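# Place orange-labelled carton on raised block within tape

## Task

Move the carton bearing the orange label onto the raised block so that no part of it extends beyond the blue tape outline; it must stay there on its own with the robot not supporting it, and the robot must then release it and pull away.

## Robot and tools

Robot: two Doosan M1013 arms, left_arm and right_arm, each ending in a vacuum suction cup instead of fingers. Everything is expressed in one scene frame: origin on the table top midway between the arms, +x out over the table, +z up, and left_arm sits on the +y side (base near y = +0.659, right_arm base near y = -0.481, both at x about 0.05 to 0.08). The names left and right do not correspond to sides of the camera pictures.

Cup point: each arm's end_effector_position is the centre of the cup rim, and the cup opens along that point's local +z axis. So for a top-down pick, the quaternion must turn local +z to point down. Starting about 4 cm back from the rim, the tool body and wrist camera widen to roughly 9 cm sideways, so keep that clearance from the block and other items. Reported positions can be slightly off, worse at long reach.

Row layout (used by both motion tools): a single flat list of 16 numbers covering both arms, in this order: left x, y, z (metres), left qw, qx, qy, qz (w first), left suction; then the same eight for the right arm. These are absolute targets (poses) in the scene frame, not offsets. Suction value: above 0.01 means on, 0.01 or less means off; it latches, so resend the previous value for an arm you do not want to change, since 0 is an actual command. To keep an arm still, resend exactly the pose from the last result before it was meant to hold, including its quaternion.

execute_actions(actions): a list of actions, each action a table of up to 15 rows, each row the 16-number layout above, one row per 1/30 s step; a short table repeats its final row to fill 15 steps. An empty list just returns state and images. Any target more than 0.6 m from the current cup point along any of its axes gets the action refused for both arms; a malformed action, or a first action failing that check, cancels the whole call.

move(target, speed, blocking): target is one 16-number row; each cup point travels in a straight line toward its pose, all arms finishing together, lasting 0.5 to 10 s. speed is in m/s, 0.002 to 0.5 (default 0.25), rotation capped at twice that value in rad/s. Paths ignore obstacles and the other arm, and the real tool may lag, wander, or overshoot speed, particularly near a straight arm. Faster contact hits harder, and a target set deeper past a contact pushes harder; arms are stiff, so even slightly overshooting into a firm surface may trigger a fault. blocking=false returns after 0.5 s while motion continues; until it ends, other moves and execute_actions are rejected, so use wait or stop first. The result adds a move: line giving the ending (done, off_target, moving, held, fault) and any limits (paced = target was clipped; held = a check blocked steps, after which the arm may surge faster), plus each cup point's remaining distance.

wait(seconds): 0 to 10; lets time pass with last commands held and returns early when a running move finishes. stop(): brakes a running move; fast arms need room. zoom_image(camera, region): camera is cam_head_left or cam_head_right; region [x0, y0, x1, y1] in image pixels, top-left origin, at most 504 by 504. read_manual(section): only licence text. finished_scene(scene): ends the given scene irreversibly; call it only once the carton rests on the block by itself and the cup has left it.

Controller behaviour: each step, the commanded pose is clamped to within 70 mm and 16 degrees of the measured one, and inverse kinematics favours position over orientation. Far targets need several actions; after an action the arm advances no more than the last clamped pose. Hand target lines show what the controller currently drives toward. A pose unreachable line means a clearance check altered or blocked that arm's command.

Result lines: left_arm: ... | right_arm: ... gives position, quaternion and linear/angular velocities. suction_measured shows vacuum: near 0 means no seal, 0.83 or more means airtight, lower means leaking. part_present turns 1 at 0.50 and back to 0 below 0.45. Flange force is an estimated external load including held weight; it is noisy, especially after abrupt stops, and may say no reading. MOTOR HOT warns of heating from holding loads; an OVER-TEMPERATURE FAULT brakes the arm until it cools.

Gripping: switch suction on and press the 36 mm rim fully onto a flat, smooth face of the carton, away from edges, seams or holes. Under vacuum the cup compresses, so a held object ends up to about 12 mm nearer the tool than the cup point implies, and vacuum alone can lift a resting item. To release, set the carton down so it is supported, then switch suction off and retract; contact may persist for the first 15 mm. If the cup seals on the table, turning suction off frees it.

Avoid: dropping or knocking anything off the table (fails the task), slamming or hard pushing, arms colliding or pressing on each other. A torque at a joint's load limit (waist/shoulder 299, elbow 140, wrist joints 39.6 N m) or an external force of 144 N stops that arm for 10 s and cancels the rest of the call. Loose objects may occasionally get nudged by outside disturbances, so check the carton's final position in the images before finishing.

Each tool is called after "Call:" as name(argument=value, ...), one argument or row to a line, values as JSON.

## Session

Call:
execute_actions(
  actions=[],
)

Scene clock: 0.00 s.
left_arm: end_effector_position=(+0.7281, +0.6486, +0.3600) suction_measured=0.00 part_present=0 end_effector_quat_wxyz=(-0.001, -0.252, +0.968, -0.001) end_effector_velocity=(+0.001, +0.001, +0.000) end_effector_angular_velocity=(+0.001, -0.000, +0.001) | right_arm: end_effector_position=(+0.6893, -0.5933, +0.3616) suction_measured=0.00 part_present=0 end_effector_quat_wxyz=(-0.001, +0.341, +0.940, -0.000) end_effector_velocity=(+0.001, +0.000, +0.001) end_effector_angular_velocity=(+0.000, -0.002, +0.000)
Joint positions: left_arm=[-0.052  0.168  1.622 -0.002  1.353 -0.578] | right_arm=[-0.051  0.166  1.621 -0.     1.356  0.47 ]
Joint velocities: left_arm=[ 0.001  0.001 -0.001  0.001  0.    -0.   ] | right_arm=[ 0.     0.    -0.001  0.001 -0.    -0.   ]
Flange force (N, the push that the arm receives, along the end effector's own x y z axes): no reading
Hand target (left_arm): +0.728, +0.649, +0.360; -0.001, -0.252, +0.968, -0.001
Hand target (right_arm): +0.689, -0.593, +0.362; -0.001, +0.341, +0.940, -0.000

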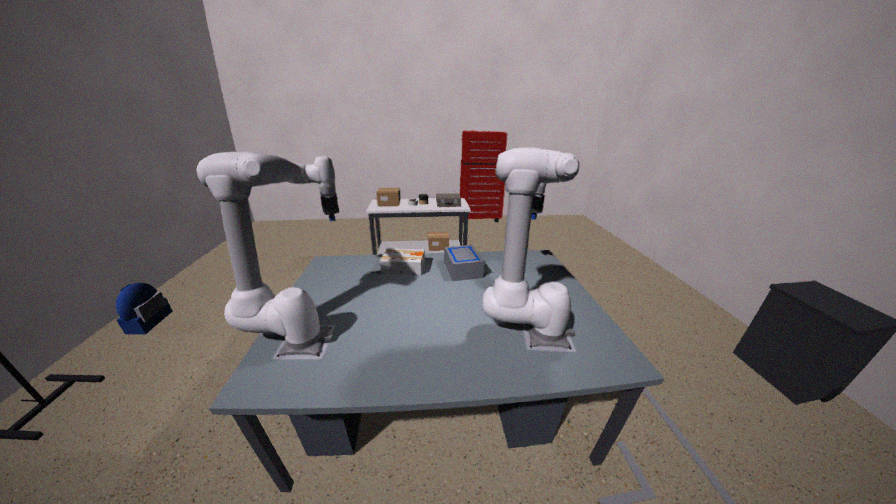

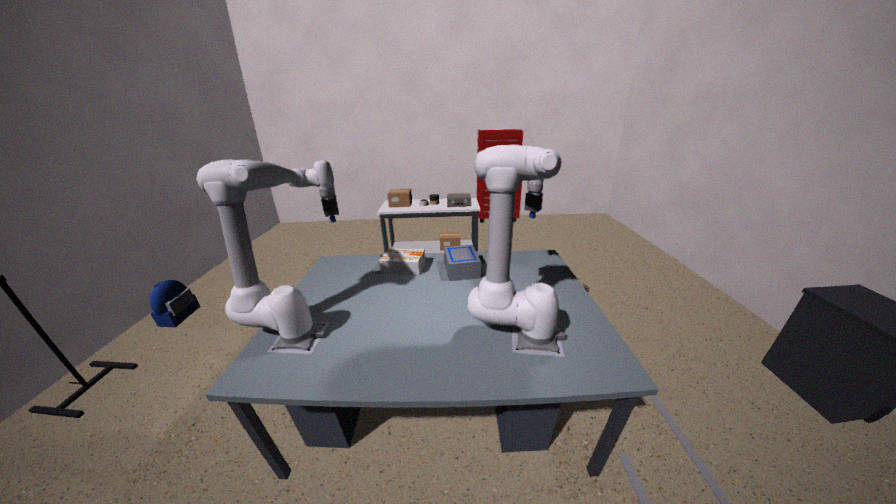

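Call:
zoom_image(
  camera="cam_head_left",
  region=[374, 242, 434, 282],
)

Call:
zoom_image(
  camera="cam_head_right",
  region=[374, 242, 434, 282],
)

Call:
zoom_image(
  camera="cam_head_left",
  region=[434, 240, 494, 286],
)

Call:
zoom_image(
  camera="cam_head_right",
  region=[434, 240, 494, 286],
)

Call:
zoom_image(
  camera="cam_head_right",
  region=[310, 190, 360, 230],
)

Call:
zoom_image(
  camera="cam_head_right",
  region=[510, 190, 560, 230],
)

Region (374, 242, 434, 282) of cam_head_left's 896x504 image, scaled by 8.400, with more detail than that image has.

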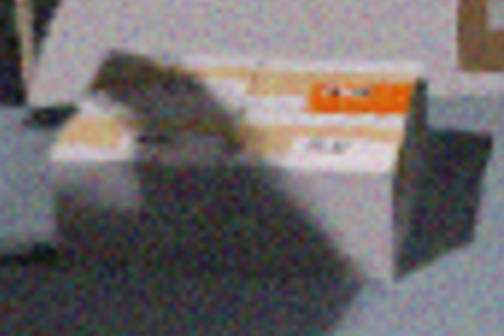

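Region (374, 242, 434, 282) of cam_head_right's 896x504 image, scaled by 8.400, with more detail than that image has.

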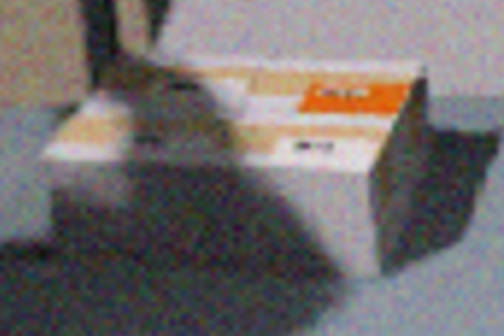

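Region (434, 240, 494, 286) of cam_head_left's 896x504 image, scaled by 8.400, with more detail than that image has; it fills the top 386 rows of this view, and the rest is white.

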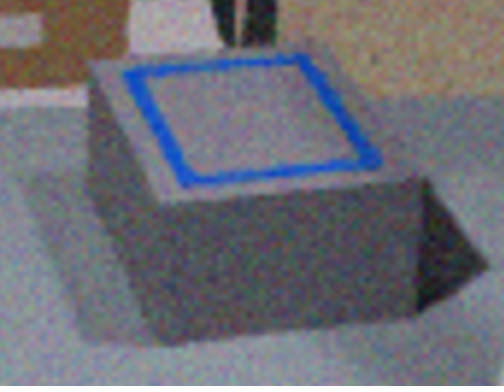

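Region (434, 240, 494, 286) of cam_head_right's 896x504 image, scaled by 8.400, with more detail than that image has; it fills the top 386 rows of this view, and the rest is white.

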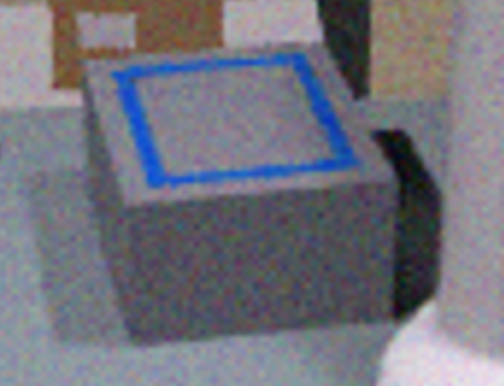

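Region (310, 190, 360, 230) of cam_head_right's 896x504 image, scaled by 10.080, with more detail than that image has; it fills the top 403 rows of this view, and the rest is white.

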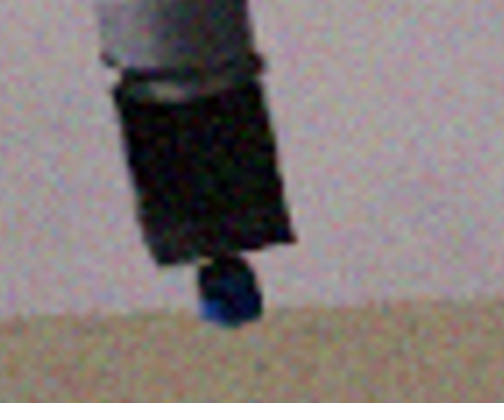

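Region (510, 190, 560, 230) of cam_head_right's 896x504 image, scaled by 10.080, with more detail than that image has; it fills the top 403 rows of this view, and the rest is white.

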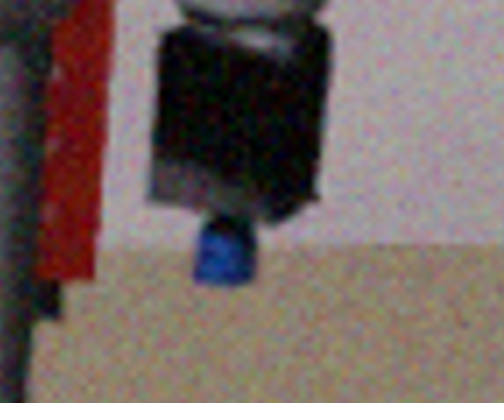

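Call:
move(
  target=[0.803,0.162,0.13,0,-0.252,0.968,0,0, 0.6893,-0.5933,0.3616,-0.001,0.341,0.940,0,0],
  speed=0.4,
)

Call:
zoom_image(
  camera="cam_head_left",
  region=[374, 232, 434, 282],
)

Call:
zoom_image(
  camera="cam_head_right",
  region=[374, 232, 434, 282],
)

Scene clock: 26.03 s.
left_arm: end_effector_position=(+0.8028, +0.1624, +0.1299) suction_measured=0.00 part_present=0 end_effector_quat_wxyz=(-0.000, -0.252, +0.968, +0.001) end_effector_velocity=(+0.000, -0.001, -0.000) end_effector_angular_velocity=(+0.000, +0.000, -0.000) | right_arm: end_effector_position=(+0.6893, -0.5933, +0.3616) suction_measured=0.00 part_present=0 end_effector_quat_wxyz=(-0.001, +0.341, +0.940, +0.000) end_effector_velocity=(+0.000, -0.001, -0.000) end_effector_angular_velocity=(-0.000, -0.001, -0.001)
Joint positions: left_arm=[-0.624  0.643  1.366  0.001  1.134 -1.15 ] | right_arm=[-0.052  0.167  1.621  0.     1.356  0.469]
Joint velocities: left_arm=[-0.     0.001 -0.002 -0.     0.001  0.   ] | right_arm=[-0.001  0.001 -0.    -0.    -0.001  0.   ]
Flange force (N, the push that the arm receives, along the end effector's own x y z axes): left_arm=[2.4 11.0 -1.5] | right_arm=[-1.8 -0.1 2.5]
Hand target (left_arm): +0.803, +0.162, +0.130; -0.000, -0.252, +0.968, +0.001
Hand target (right_arm): +0.689, -0.593, +0.362; -0.001, +0.341, +0.940, +0.000
Off the commanded pose (left_arm): 0.000 m, 0 deg.
Off the commanded pose (right_arm): 0.000 m, 0 deg.
move: done

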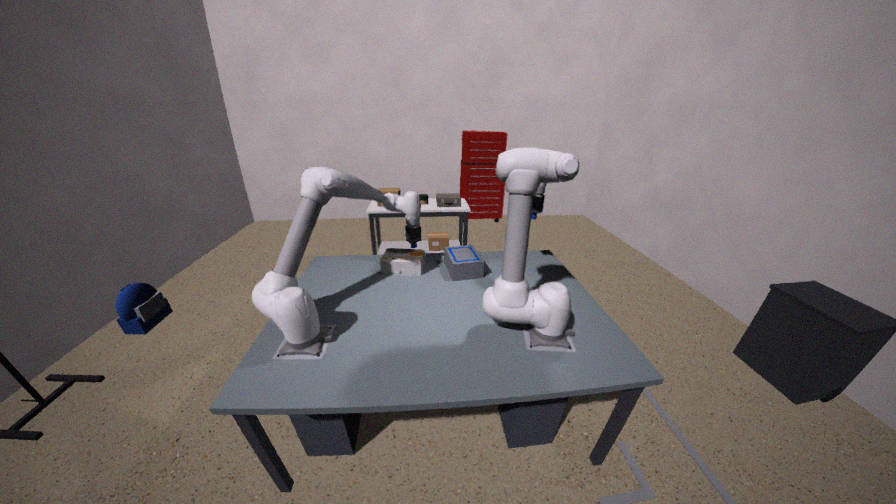

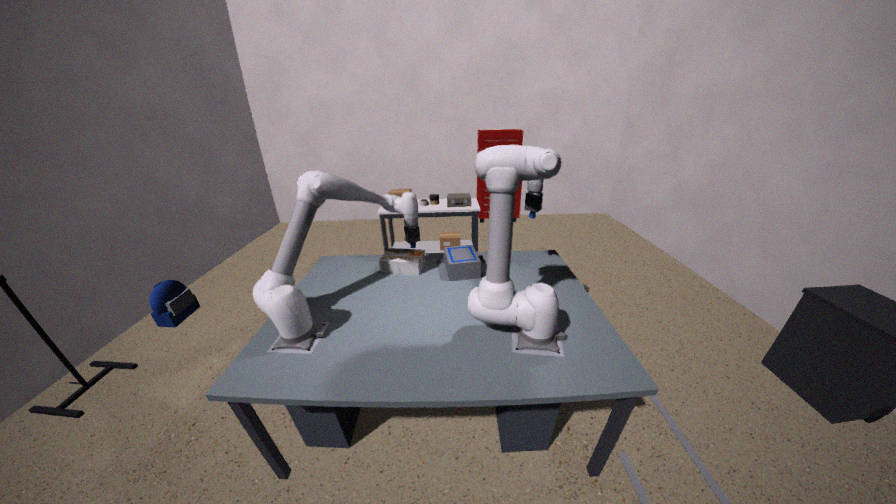

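Region (374, 232, 434, 282) of cam_head_left's 896x504 image, scaled by 8.400, with more detail than that image has.

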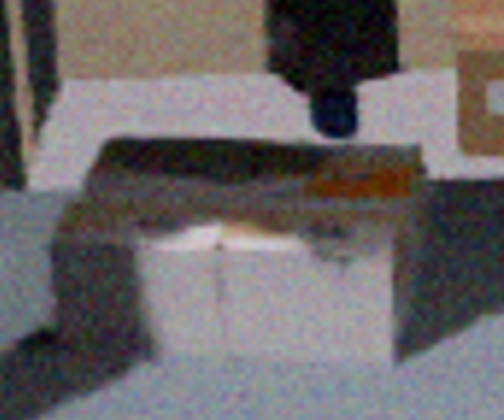

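Region (374, 232, 434, 282) of cam_head_right's 896x504 image, scaled by 8.400, with more detail than that image has.

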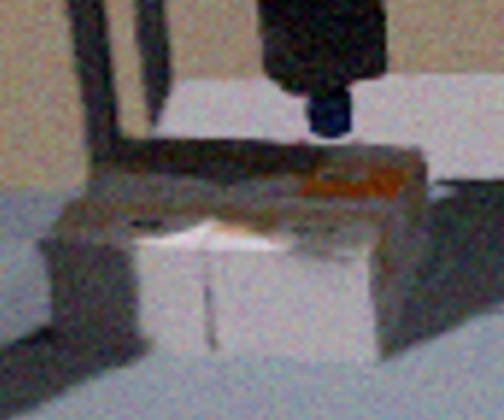

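Call:
move(
  target=[0.803,0.163,0.088,0,-0.252,0.968,0,1, 0.6893,-0.5933,0.3616,-0.001,0.341,0.940,0,0],
  speed=0.05,
)

Scene clock: 28.90 s.
left_arm: end_effector_position=(+0.8029, +0.1631, +0.0880) suction_measured=0.84 part_present=1 end_effector_quat_wxyz=(+0.000, -0.252, +0.968, +0.000) end_effector_velocity=(-0.001, -0.001, -0.002) end_effector_angular_velocity=(+0.002, +0.002, -0.002) | right_arm: end_effector_position=(+0.6893, -0.5933, +0.3616) suction_measured=0.00 part_present=0 end_effector_quat_wxyz=(-0.001, +0.341, +0.940, +0.000) end_effector_velocity=(-0.000, +0.000, +0.001) end_effector_angular_velocity=(-0.000, -0.001, +0.000)
Joint positions: left_arm=[-0.623  0.673  1.396  0.     1.072 -1.149] | right_arm=[-0.052  0.167  1.621  0.     1.356  0.469]
Joint velocities: left_arm=[-0.002  0.002  0.     0.001  0.     0.   ] | right_arm=[ 0.    -0.001  0.     0.    -0.    -0.   ]
Flange force (N, the push that the arm receives, along the end effector's own x y z axes): left_arm=[1.3 13.6 4.3] | right_arm=[-0.2 -1.1 1.5]
Hand target (left_arm): +0.803, +0.163, +0.088; +0.000, -0.252, +0.968, +0.000
Hand target (right_arm): +0.689, -0.593, +0.362; -0.001, +0.341, +0.940, +0.000
Off the commanded pose (left_arm): 0.000 m, 0 deg.
Off the commanded pose (right_arm): 0.000 m, 0 deg.
move: done

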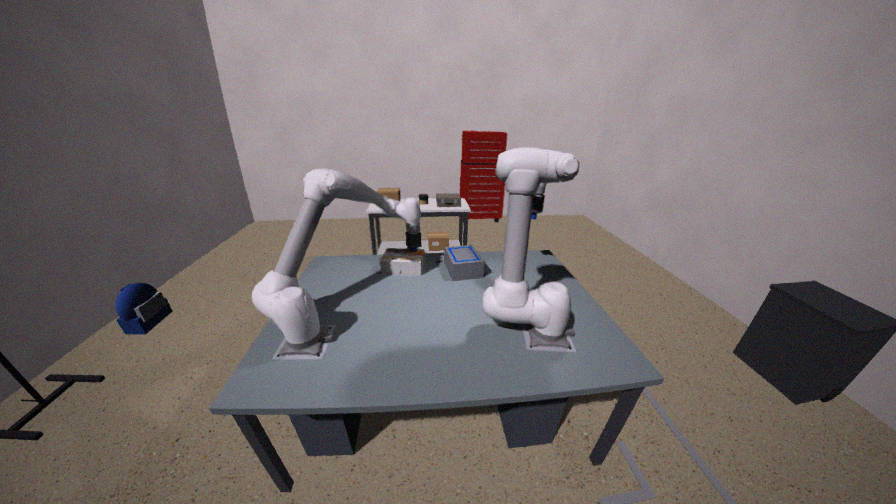

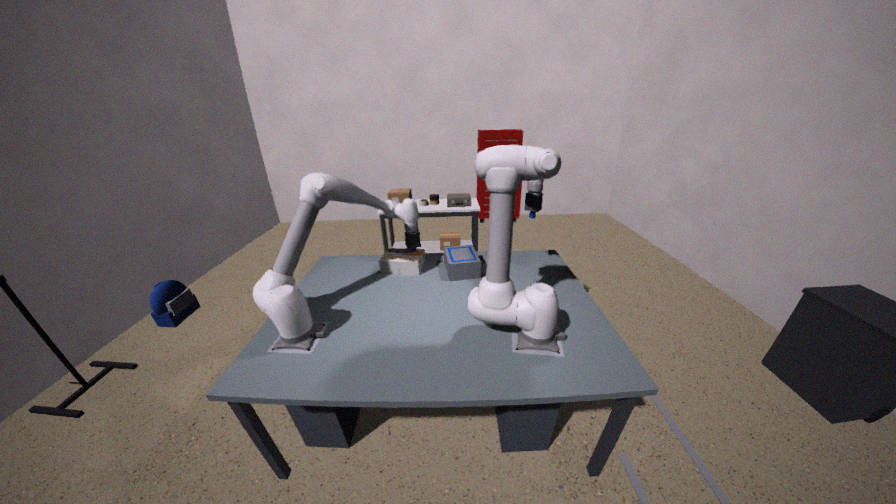

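Call:
move(
  target=[0.805,0.160,0.235,0,-0.252,0.968,0,1, 0.6893,-0.5933,0.3616,-0.001,0.341,0.940,0,0],
  speed=0.18,
)

Call:
move(
  target=[0.710,-0.160,0.225,0,0.3730,0.9278,0,1, 0.6893,-0.5933,0.3616,-0.001,0.341,0.940,0,0],
  speed=0.35,
)

Call:
zoom_image(
  camera="cam_head_left",
  region=[436, 222, 491, 277],
)

Call:
zoom_image(
  camera="cam_head_right",
  region=[436, 222, 491, 277],
)

Scene clock: 32.40 s.
left_arm: end_effector_position=(+0.8053, +0.1598, +0.2350) suction_measured=0.90 part_present=1 end_effector_quat_wxyz=(-0.000, -0.252, +0.968, -0.000) end_effector_velocity=(+0.000, -0.000, -0.000) end_effector_angular_velocity=(+0.001, +0.000, -0.001) | right_arm: end_effector_position=(+0.6893, -0.5933, +0.3616) suction_measured=0.00 part_present=0 end_effector_quat_wxyz=(-0.001, +0.341, +0.940, +0.000) end_effector_velocity=(+0.000, +0.001, -0.002) end_effector_angular_velocity=(+0.001, +0.003, +0.002)
Joint positions: left_arm=[-0.625  0.587  1.259 -0.     1.296 -1.15 ] | right_arm=[-0.052  0.167  1.621  0.     1.356  0.469]
Joint velocities: left_arm=[-0.     0.001 -0.     0.001  0.001  0.   ] | right_arm=[ 0.002  0.002  0.001  0.    -0.    -0.   ]
Flange force (N, the push that the arm receives, along the end effector's own x y z axes): left_arm=[5.0 15.2 5.5] | right_arm=[-0.5 0.9 2.1]
Hand target (left_arm): +0.805, +0.160, +0.235; -0.000, -0.252, +0.968, -0.000
Hand target (right_arm): +0.689, -0.593, +0.362; -0.001, +0.341, +0.940, +0.000
Off the commanded pose (left_arm): 0.000 m, 0 deg.
Off the commanded pose (right_arm): 0.000 m, 0 deg.
move: done

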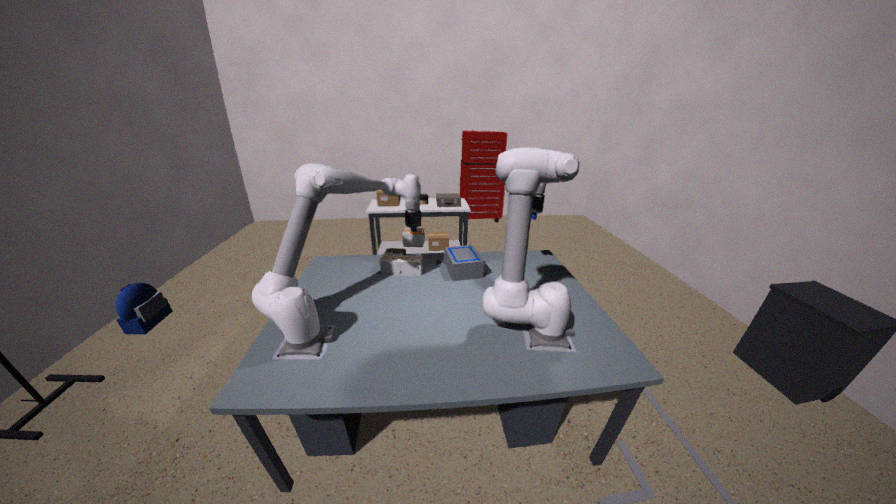

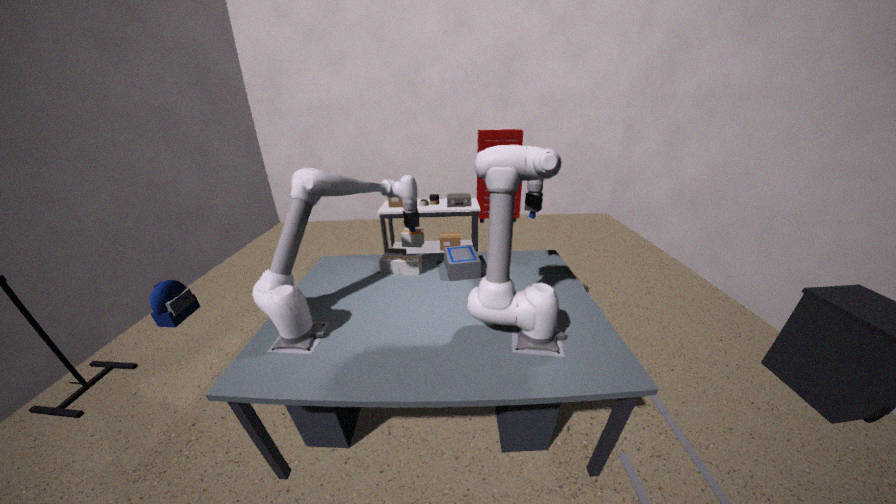

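Scene clock: 34.63 s.
left_arm: end_effector_position=(+0.7103, -0.1601, +0.2248) suction_measured=0.90 part_present=1 end_effector_quat_wxyz=(-0.000, +0.373, +0.928, +0.000) end_effector_velocity=(-0.001, -0.001, +0.003) end_effector_angular_velocity=(-0.003, -0.001, -0.001) | right_arm: end_effector_position=(+0.6893, -0.5933, +0.3616) suction_measured=0.00 part_present=0 end_effector_quat_wxyz=(-0.001, +0.341, +0.940, +0.000) end_effector_velocity=(-0.000, -0.000, +0.001) end_effector_angular_velocity=(-0.001, -0.001, +0.000)
Joint positions: left_arm=[-0.931  0.877  0.769  0.     1.496 -0.182] | right_arm=[-0.052  0.167  1.621  0.     1.356  0.469]
Joint velocities: left_arm=[-0.001 -0.002 -0.001 -0.001  0.     0.   ] | right_arm=[ 0.    -0.001 -0.    -0.001 -0.     0.   ]
Flange force (N, the push that the arm receives, along the end effector's own x y z axes): left_arm=[25.8 3.8 8.4] | right_arm=[0.1 0.8 0.5]
Hand target (left_arm): +0.710, -0.160, +0.225; -0.000, +0.373, +0.928, +0.000
Hand target (right_arm): +0.689, -0.593, +0.362; -0.001, +0.341, +0.940, +0.000
Off the commanded pose (left_arm): 0.000 m, 0 deg.
Off the commanded pose (right_arm): 0.000 m, 0 deg.
move: done

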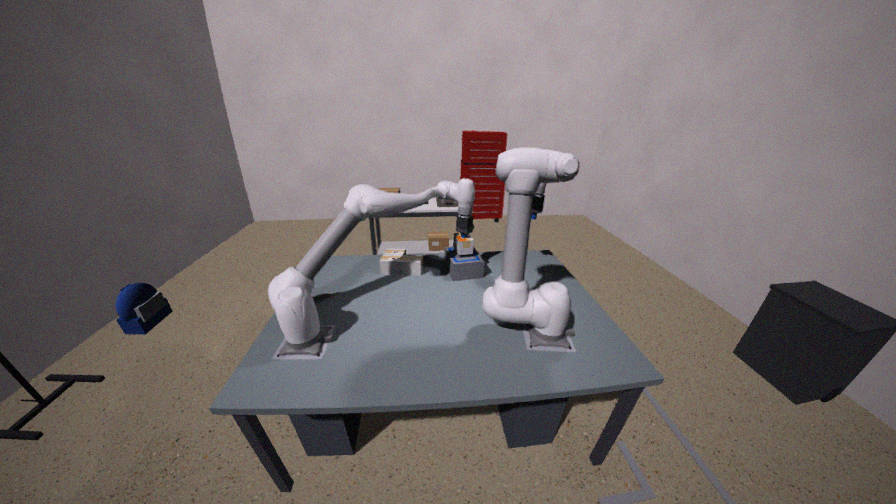

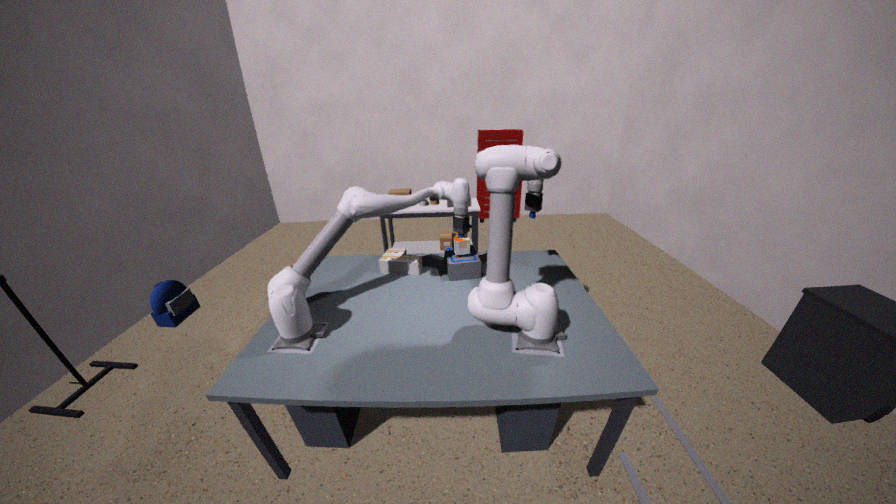

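Region (436, 222, 491, 277) of cam_head_left's 896x504 image, scaled by 9.164, with more detail than that image has.

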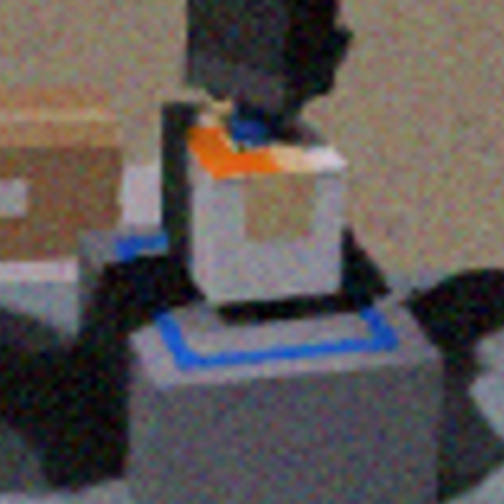

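Region (436, 222, 491, 277) of cam_head_right's 896x504 image, scaled by 9.164, with more detail than that image has.

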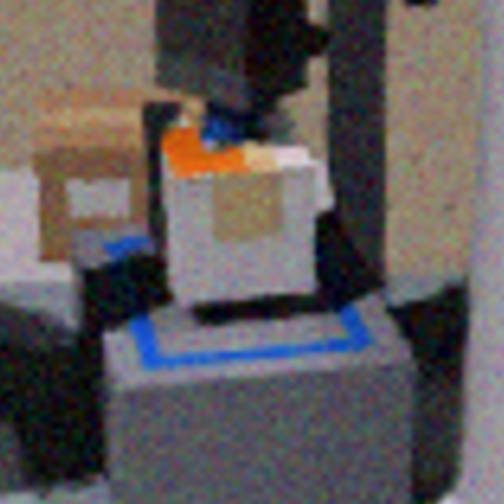

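Call:
move(
  target=[0.707,-0.163,0.206,0,0.3730,0.9278,0,1, 0.6893,-0.5933,0.3616,-0.001,0.341,0.940,0,0],
  speed=0.035,
)

Call:
zoom_image(
  camera="cam_head_left",
  region=[442, 228, 486, 272],
)

Call:
zoom_image(
  camera="cam_head_right",
  region=[440, 228, 484, 272],
)

Scene clock: 39.37 s.
left_arm: end_effector_position=(+0.7070, -0.1630, +0.2059) suction_measured=0.90 part_present=1 end_effector_quat_wxyz=(-0.000, +0.373, +0.928, +0.000) end_effector_velocity=(-0.001, -0.001, +0.001) end_effector_angular_velocity=(-0.002, +0.001, +0.000) | right_arm: end_effector_position=(+0.6893, -0.5933, +0.3616) suction_measured=0.00 part_present=0 end_effector_quat_wxyz=(-0.001, +0.341, +0.940, +0.000) end_effector_velocity=(+0.000, +0.000, +0.000) end_effector_angular_velocity=(+0.001, -0.000, -0.000)
Joint positions: left_arm=[-0.935  0.881  0.795 -0.     1.465 -0.186] | right_arm=[-0.052  0.167  1.621  0.     1.356  0.469]
Joint velocities: left_arm=[-0.    -0.    -0.    -0.002 -0.001 -0.   ] | right_arm=[-0.     0.    -0.001  0.001  0.     0.   ]
Flange force (N, the push that the arm receives, along the end effector's own x y z axes): left_arm=[26.7 8.3 8.1] | right_arm=[-1.1 1.9 3.5]
Hand target (left_arm): +0.707, -0.163, +0.206; -0.000, +0.373, +0.928, +0.000
Hand target (right_arm): +0.689, -0.593, +0.362; -0.001, +0.341, +0.940, +0.000
Off the commanded pose (left_arm): 0.000 m, 0 deg.
Off the commanded pose (right_arm): 0.000 m, 0 deg.
move: done

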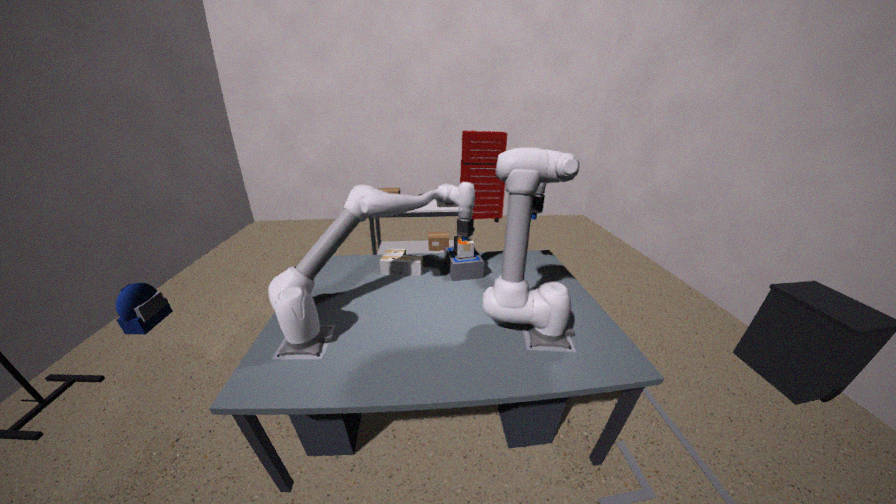

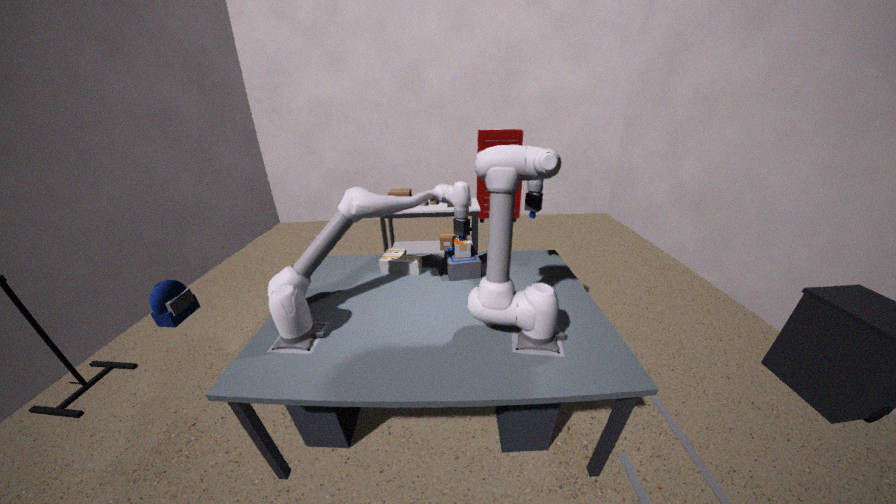

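Region (442, 228, 486, 272) of cam_head_left's 896x504 image, scaled by 11.455, with more detail than that image has.

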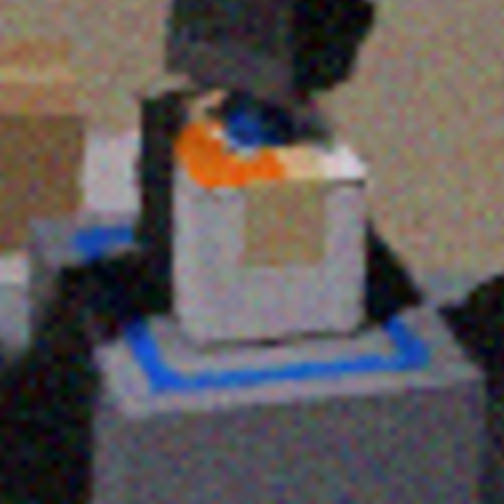

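Region (440, 228, 484, 272) of cam_head_right's 896x504 image, scaled by 11.455, with more detail than that image has.

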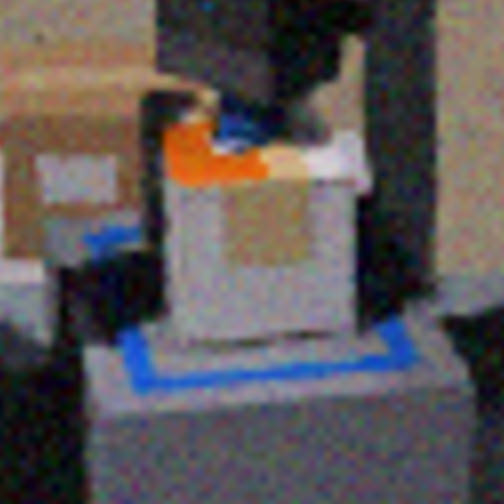

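Call:
move(
  target=[0.704,-0.1635,0.202,0,0.3730,0.9278,0,1, 0.6893,-0.5933,0.3616,-0.001,0.341,0.940,0,0],
  speed=0.012,
)

Call:
zoom_image(
  camera="cam_head_left",
  region=[442, 228, 486, 272],
)

Scene clock: 42.47 s.
left_arm: end_effector_position=(+0.7040, -0.1635, +0.2020) suction_measured=0.90 part_present=1 end_effector_quat_wxyz=(+0.000, +0.373, +0.928, +0.000) end_effector_velocity=(+0.001, +0.000, +0.001) end_effector_angular_velocity=(-0.002, -0.001, +0.001) | right_arm: end_effector_position=(+0.6893, -0.5933, +0.3616) suction_measured=0.00 part_present=0 end_effector_quat_wxyz=(-0.001, +0.341, +0.940, +0.000) end_effector_velocity=(+0.000, -0.000, +0.001) end_effector_angular_velocity=(-0.000, -0.002, -0.000)
Joint positions: left_arm=[-0.938  0.879  0.806  0.     1.456 -0.189] | right_arm=[-0.052  0.167  1.621  0.     1.356  0.469]
Joint velocities: left_arm=[ 0.001 -0.001 -0.001 -0.001 -0.    -0.   ] | right_arm=[-0.    -0.001 -0.    -0.    -0.001 -0.   ]
Flange force (N, the push that the arm receives, along the end effector's own x y z axes): left_arm=[22.5 6.3 9.5] | right_arm=[-3.4 0.0 1.6]
Hand target (left_arm): +0.704, -0.163, +0.202; -0.000, +0.373, +0.928, +0.000
Hand target (right_arm): +0.689, -0.593, +0.362; -0.001, +0.341, +0.940, +0.000
Off the commanded pose (left_arm): 0.000 m, 0 deg.
Off the commanded pose (right_arm): 0.000 m, 0 deg.
move: done

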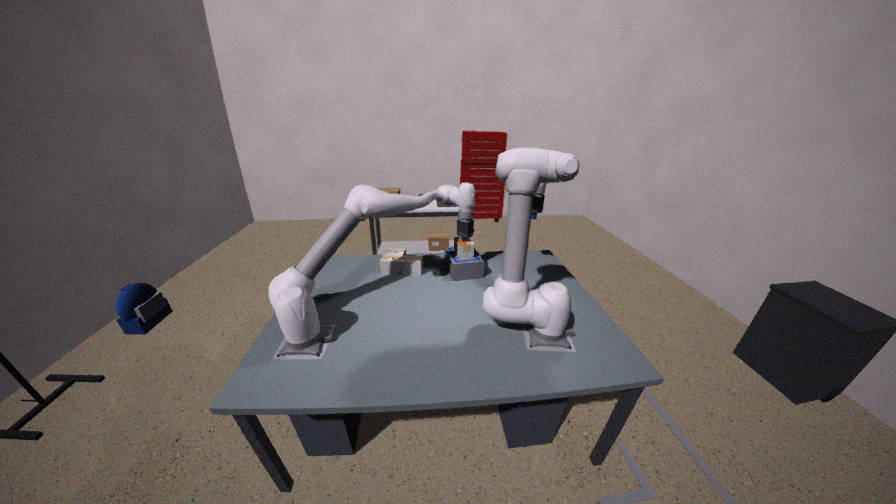

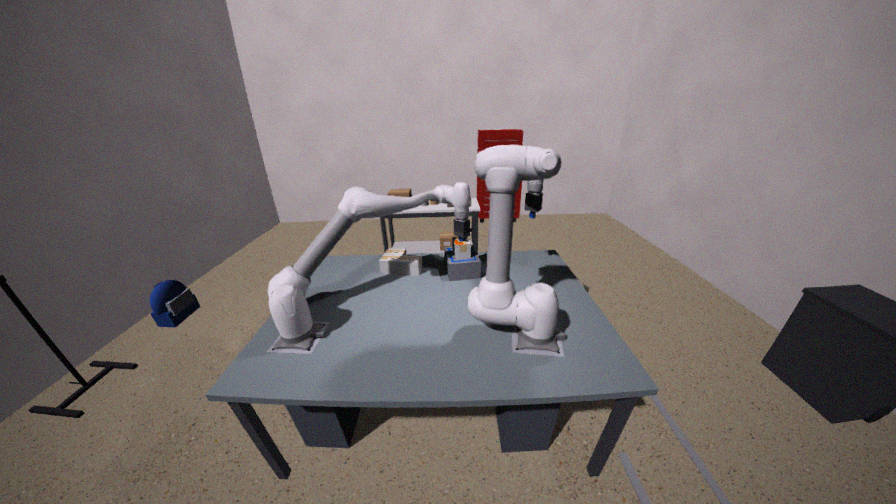

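Region (442, 228, 486, 272) of cam_head_left's 896x504 image, scaled by 11.455, with more detail than that image has.

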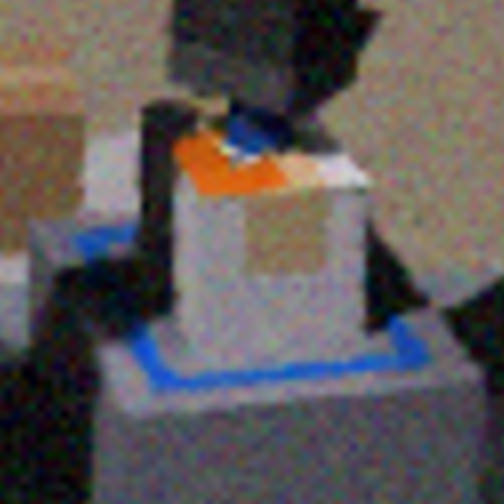

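No contact yet; lowering a little more.

Call:
move(
  target=[0.704,-0.1635,0.1998,0,0.3730,0.9278,0,1, 0.6893,-0.5933,0.3616,-0.001,0.341,0.940,0,0],
  speed=0.008,
)

Scene clock: 44.27 s.
left_arm: end_effector_position=(+0.7040, -0.1635, +0.2003) suction_measured=0.90 part_present=1 end_effector_quat_wxyz=(+0.000, +0.373, +0.928, -0.000) end_effector_velocity=(+0.000, +0.001, -0.002) end_effector_angular_velocity=(+0.002, +0.002, +0.001) | right_arm: end_effector_position=(+0.6893, -0.5933, +0.3616) suction_measured=0.00 part_present=0 end_effector_quat_wxyz=(-0.001, +0.341, +0.940, +0.000) end_effector_velocity=(+0.001, -0.000, -0.000) end_effector_angular_velocity=(-0.000, -0.001, -0.000)
Joint positions: left_arm=[-0.938  0.879  0.809  0.     1.453 -0.189] | right_arm=[-0.052  0.167  1.621  0.     1.356  0.469]
Joint velocities: left_arm=[ 0.001  0.002  0.001 -0.001 -0.    -0.001] | right_arm=[-0.     0.001 -0.    -0.    -0.001 -0.   ]
Flange force (N, the push that the arm receives, along the end effector's own x y z axes): left_arm=[19.6 5.2 -61.2] | right_arm=[-3.1 0.7 2.5]
Hand target (left_arm): +0.704, -0.163, +0.200; +0.000, +0.373, +0.928, +0.000
Hand target (right_arm): +0.689, -0.593, +0.362; -0.001, +0.341, +0.940, +0.000
Off the commanded pose (left_arm): 0.000 m, 0 deg.
Off the commanded pose (right_arm): 0.000 m, 0 deg.
move: done

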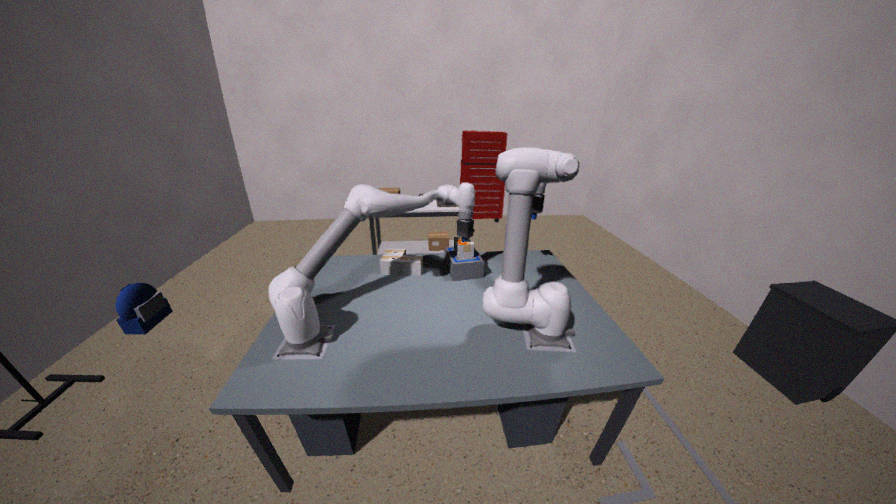

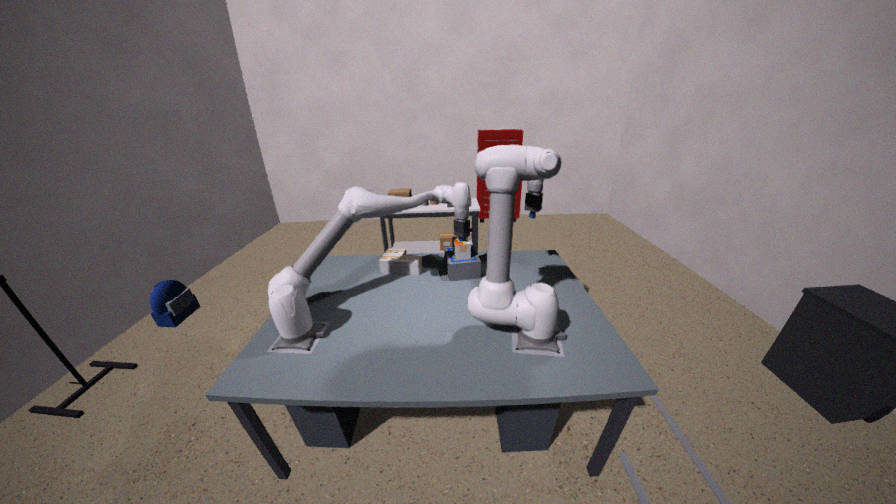

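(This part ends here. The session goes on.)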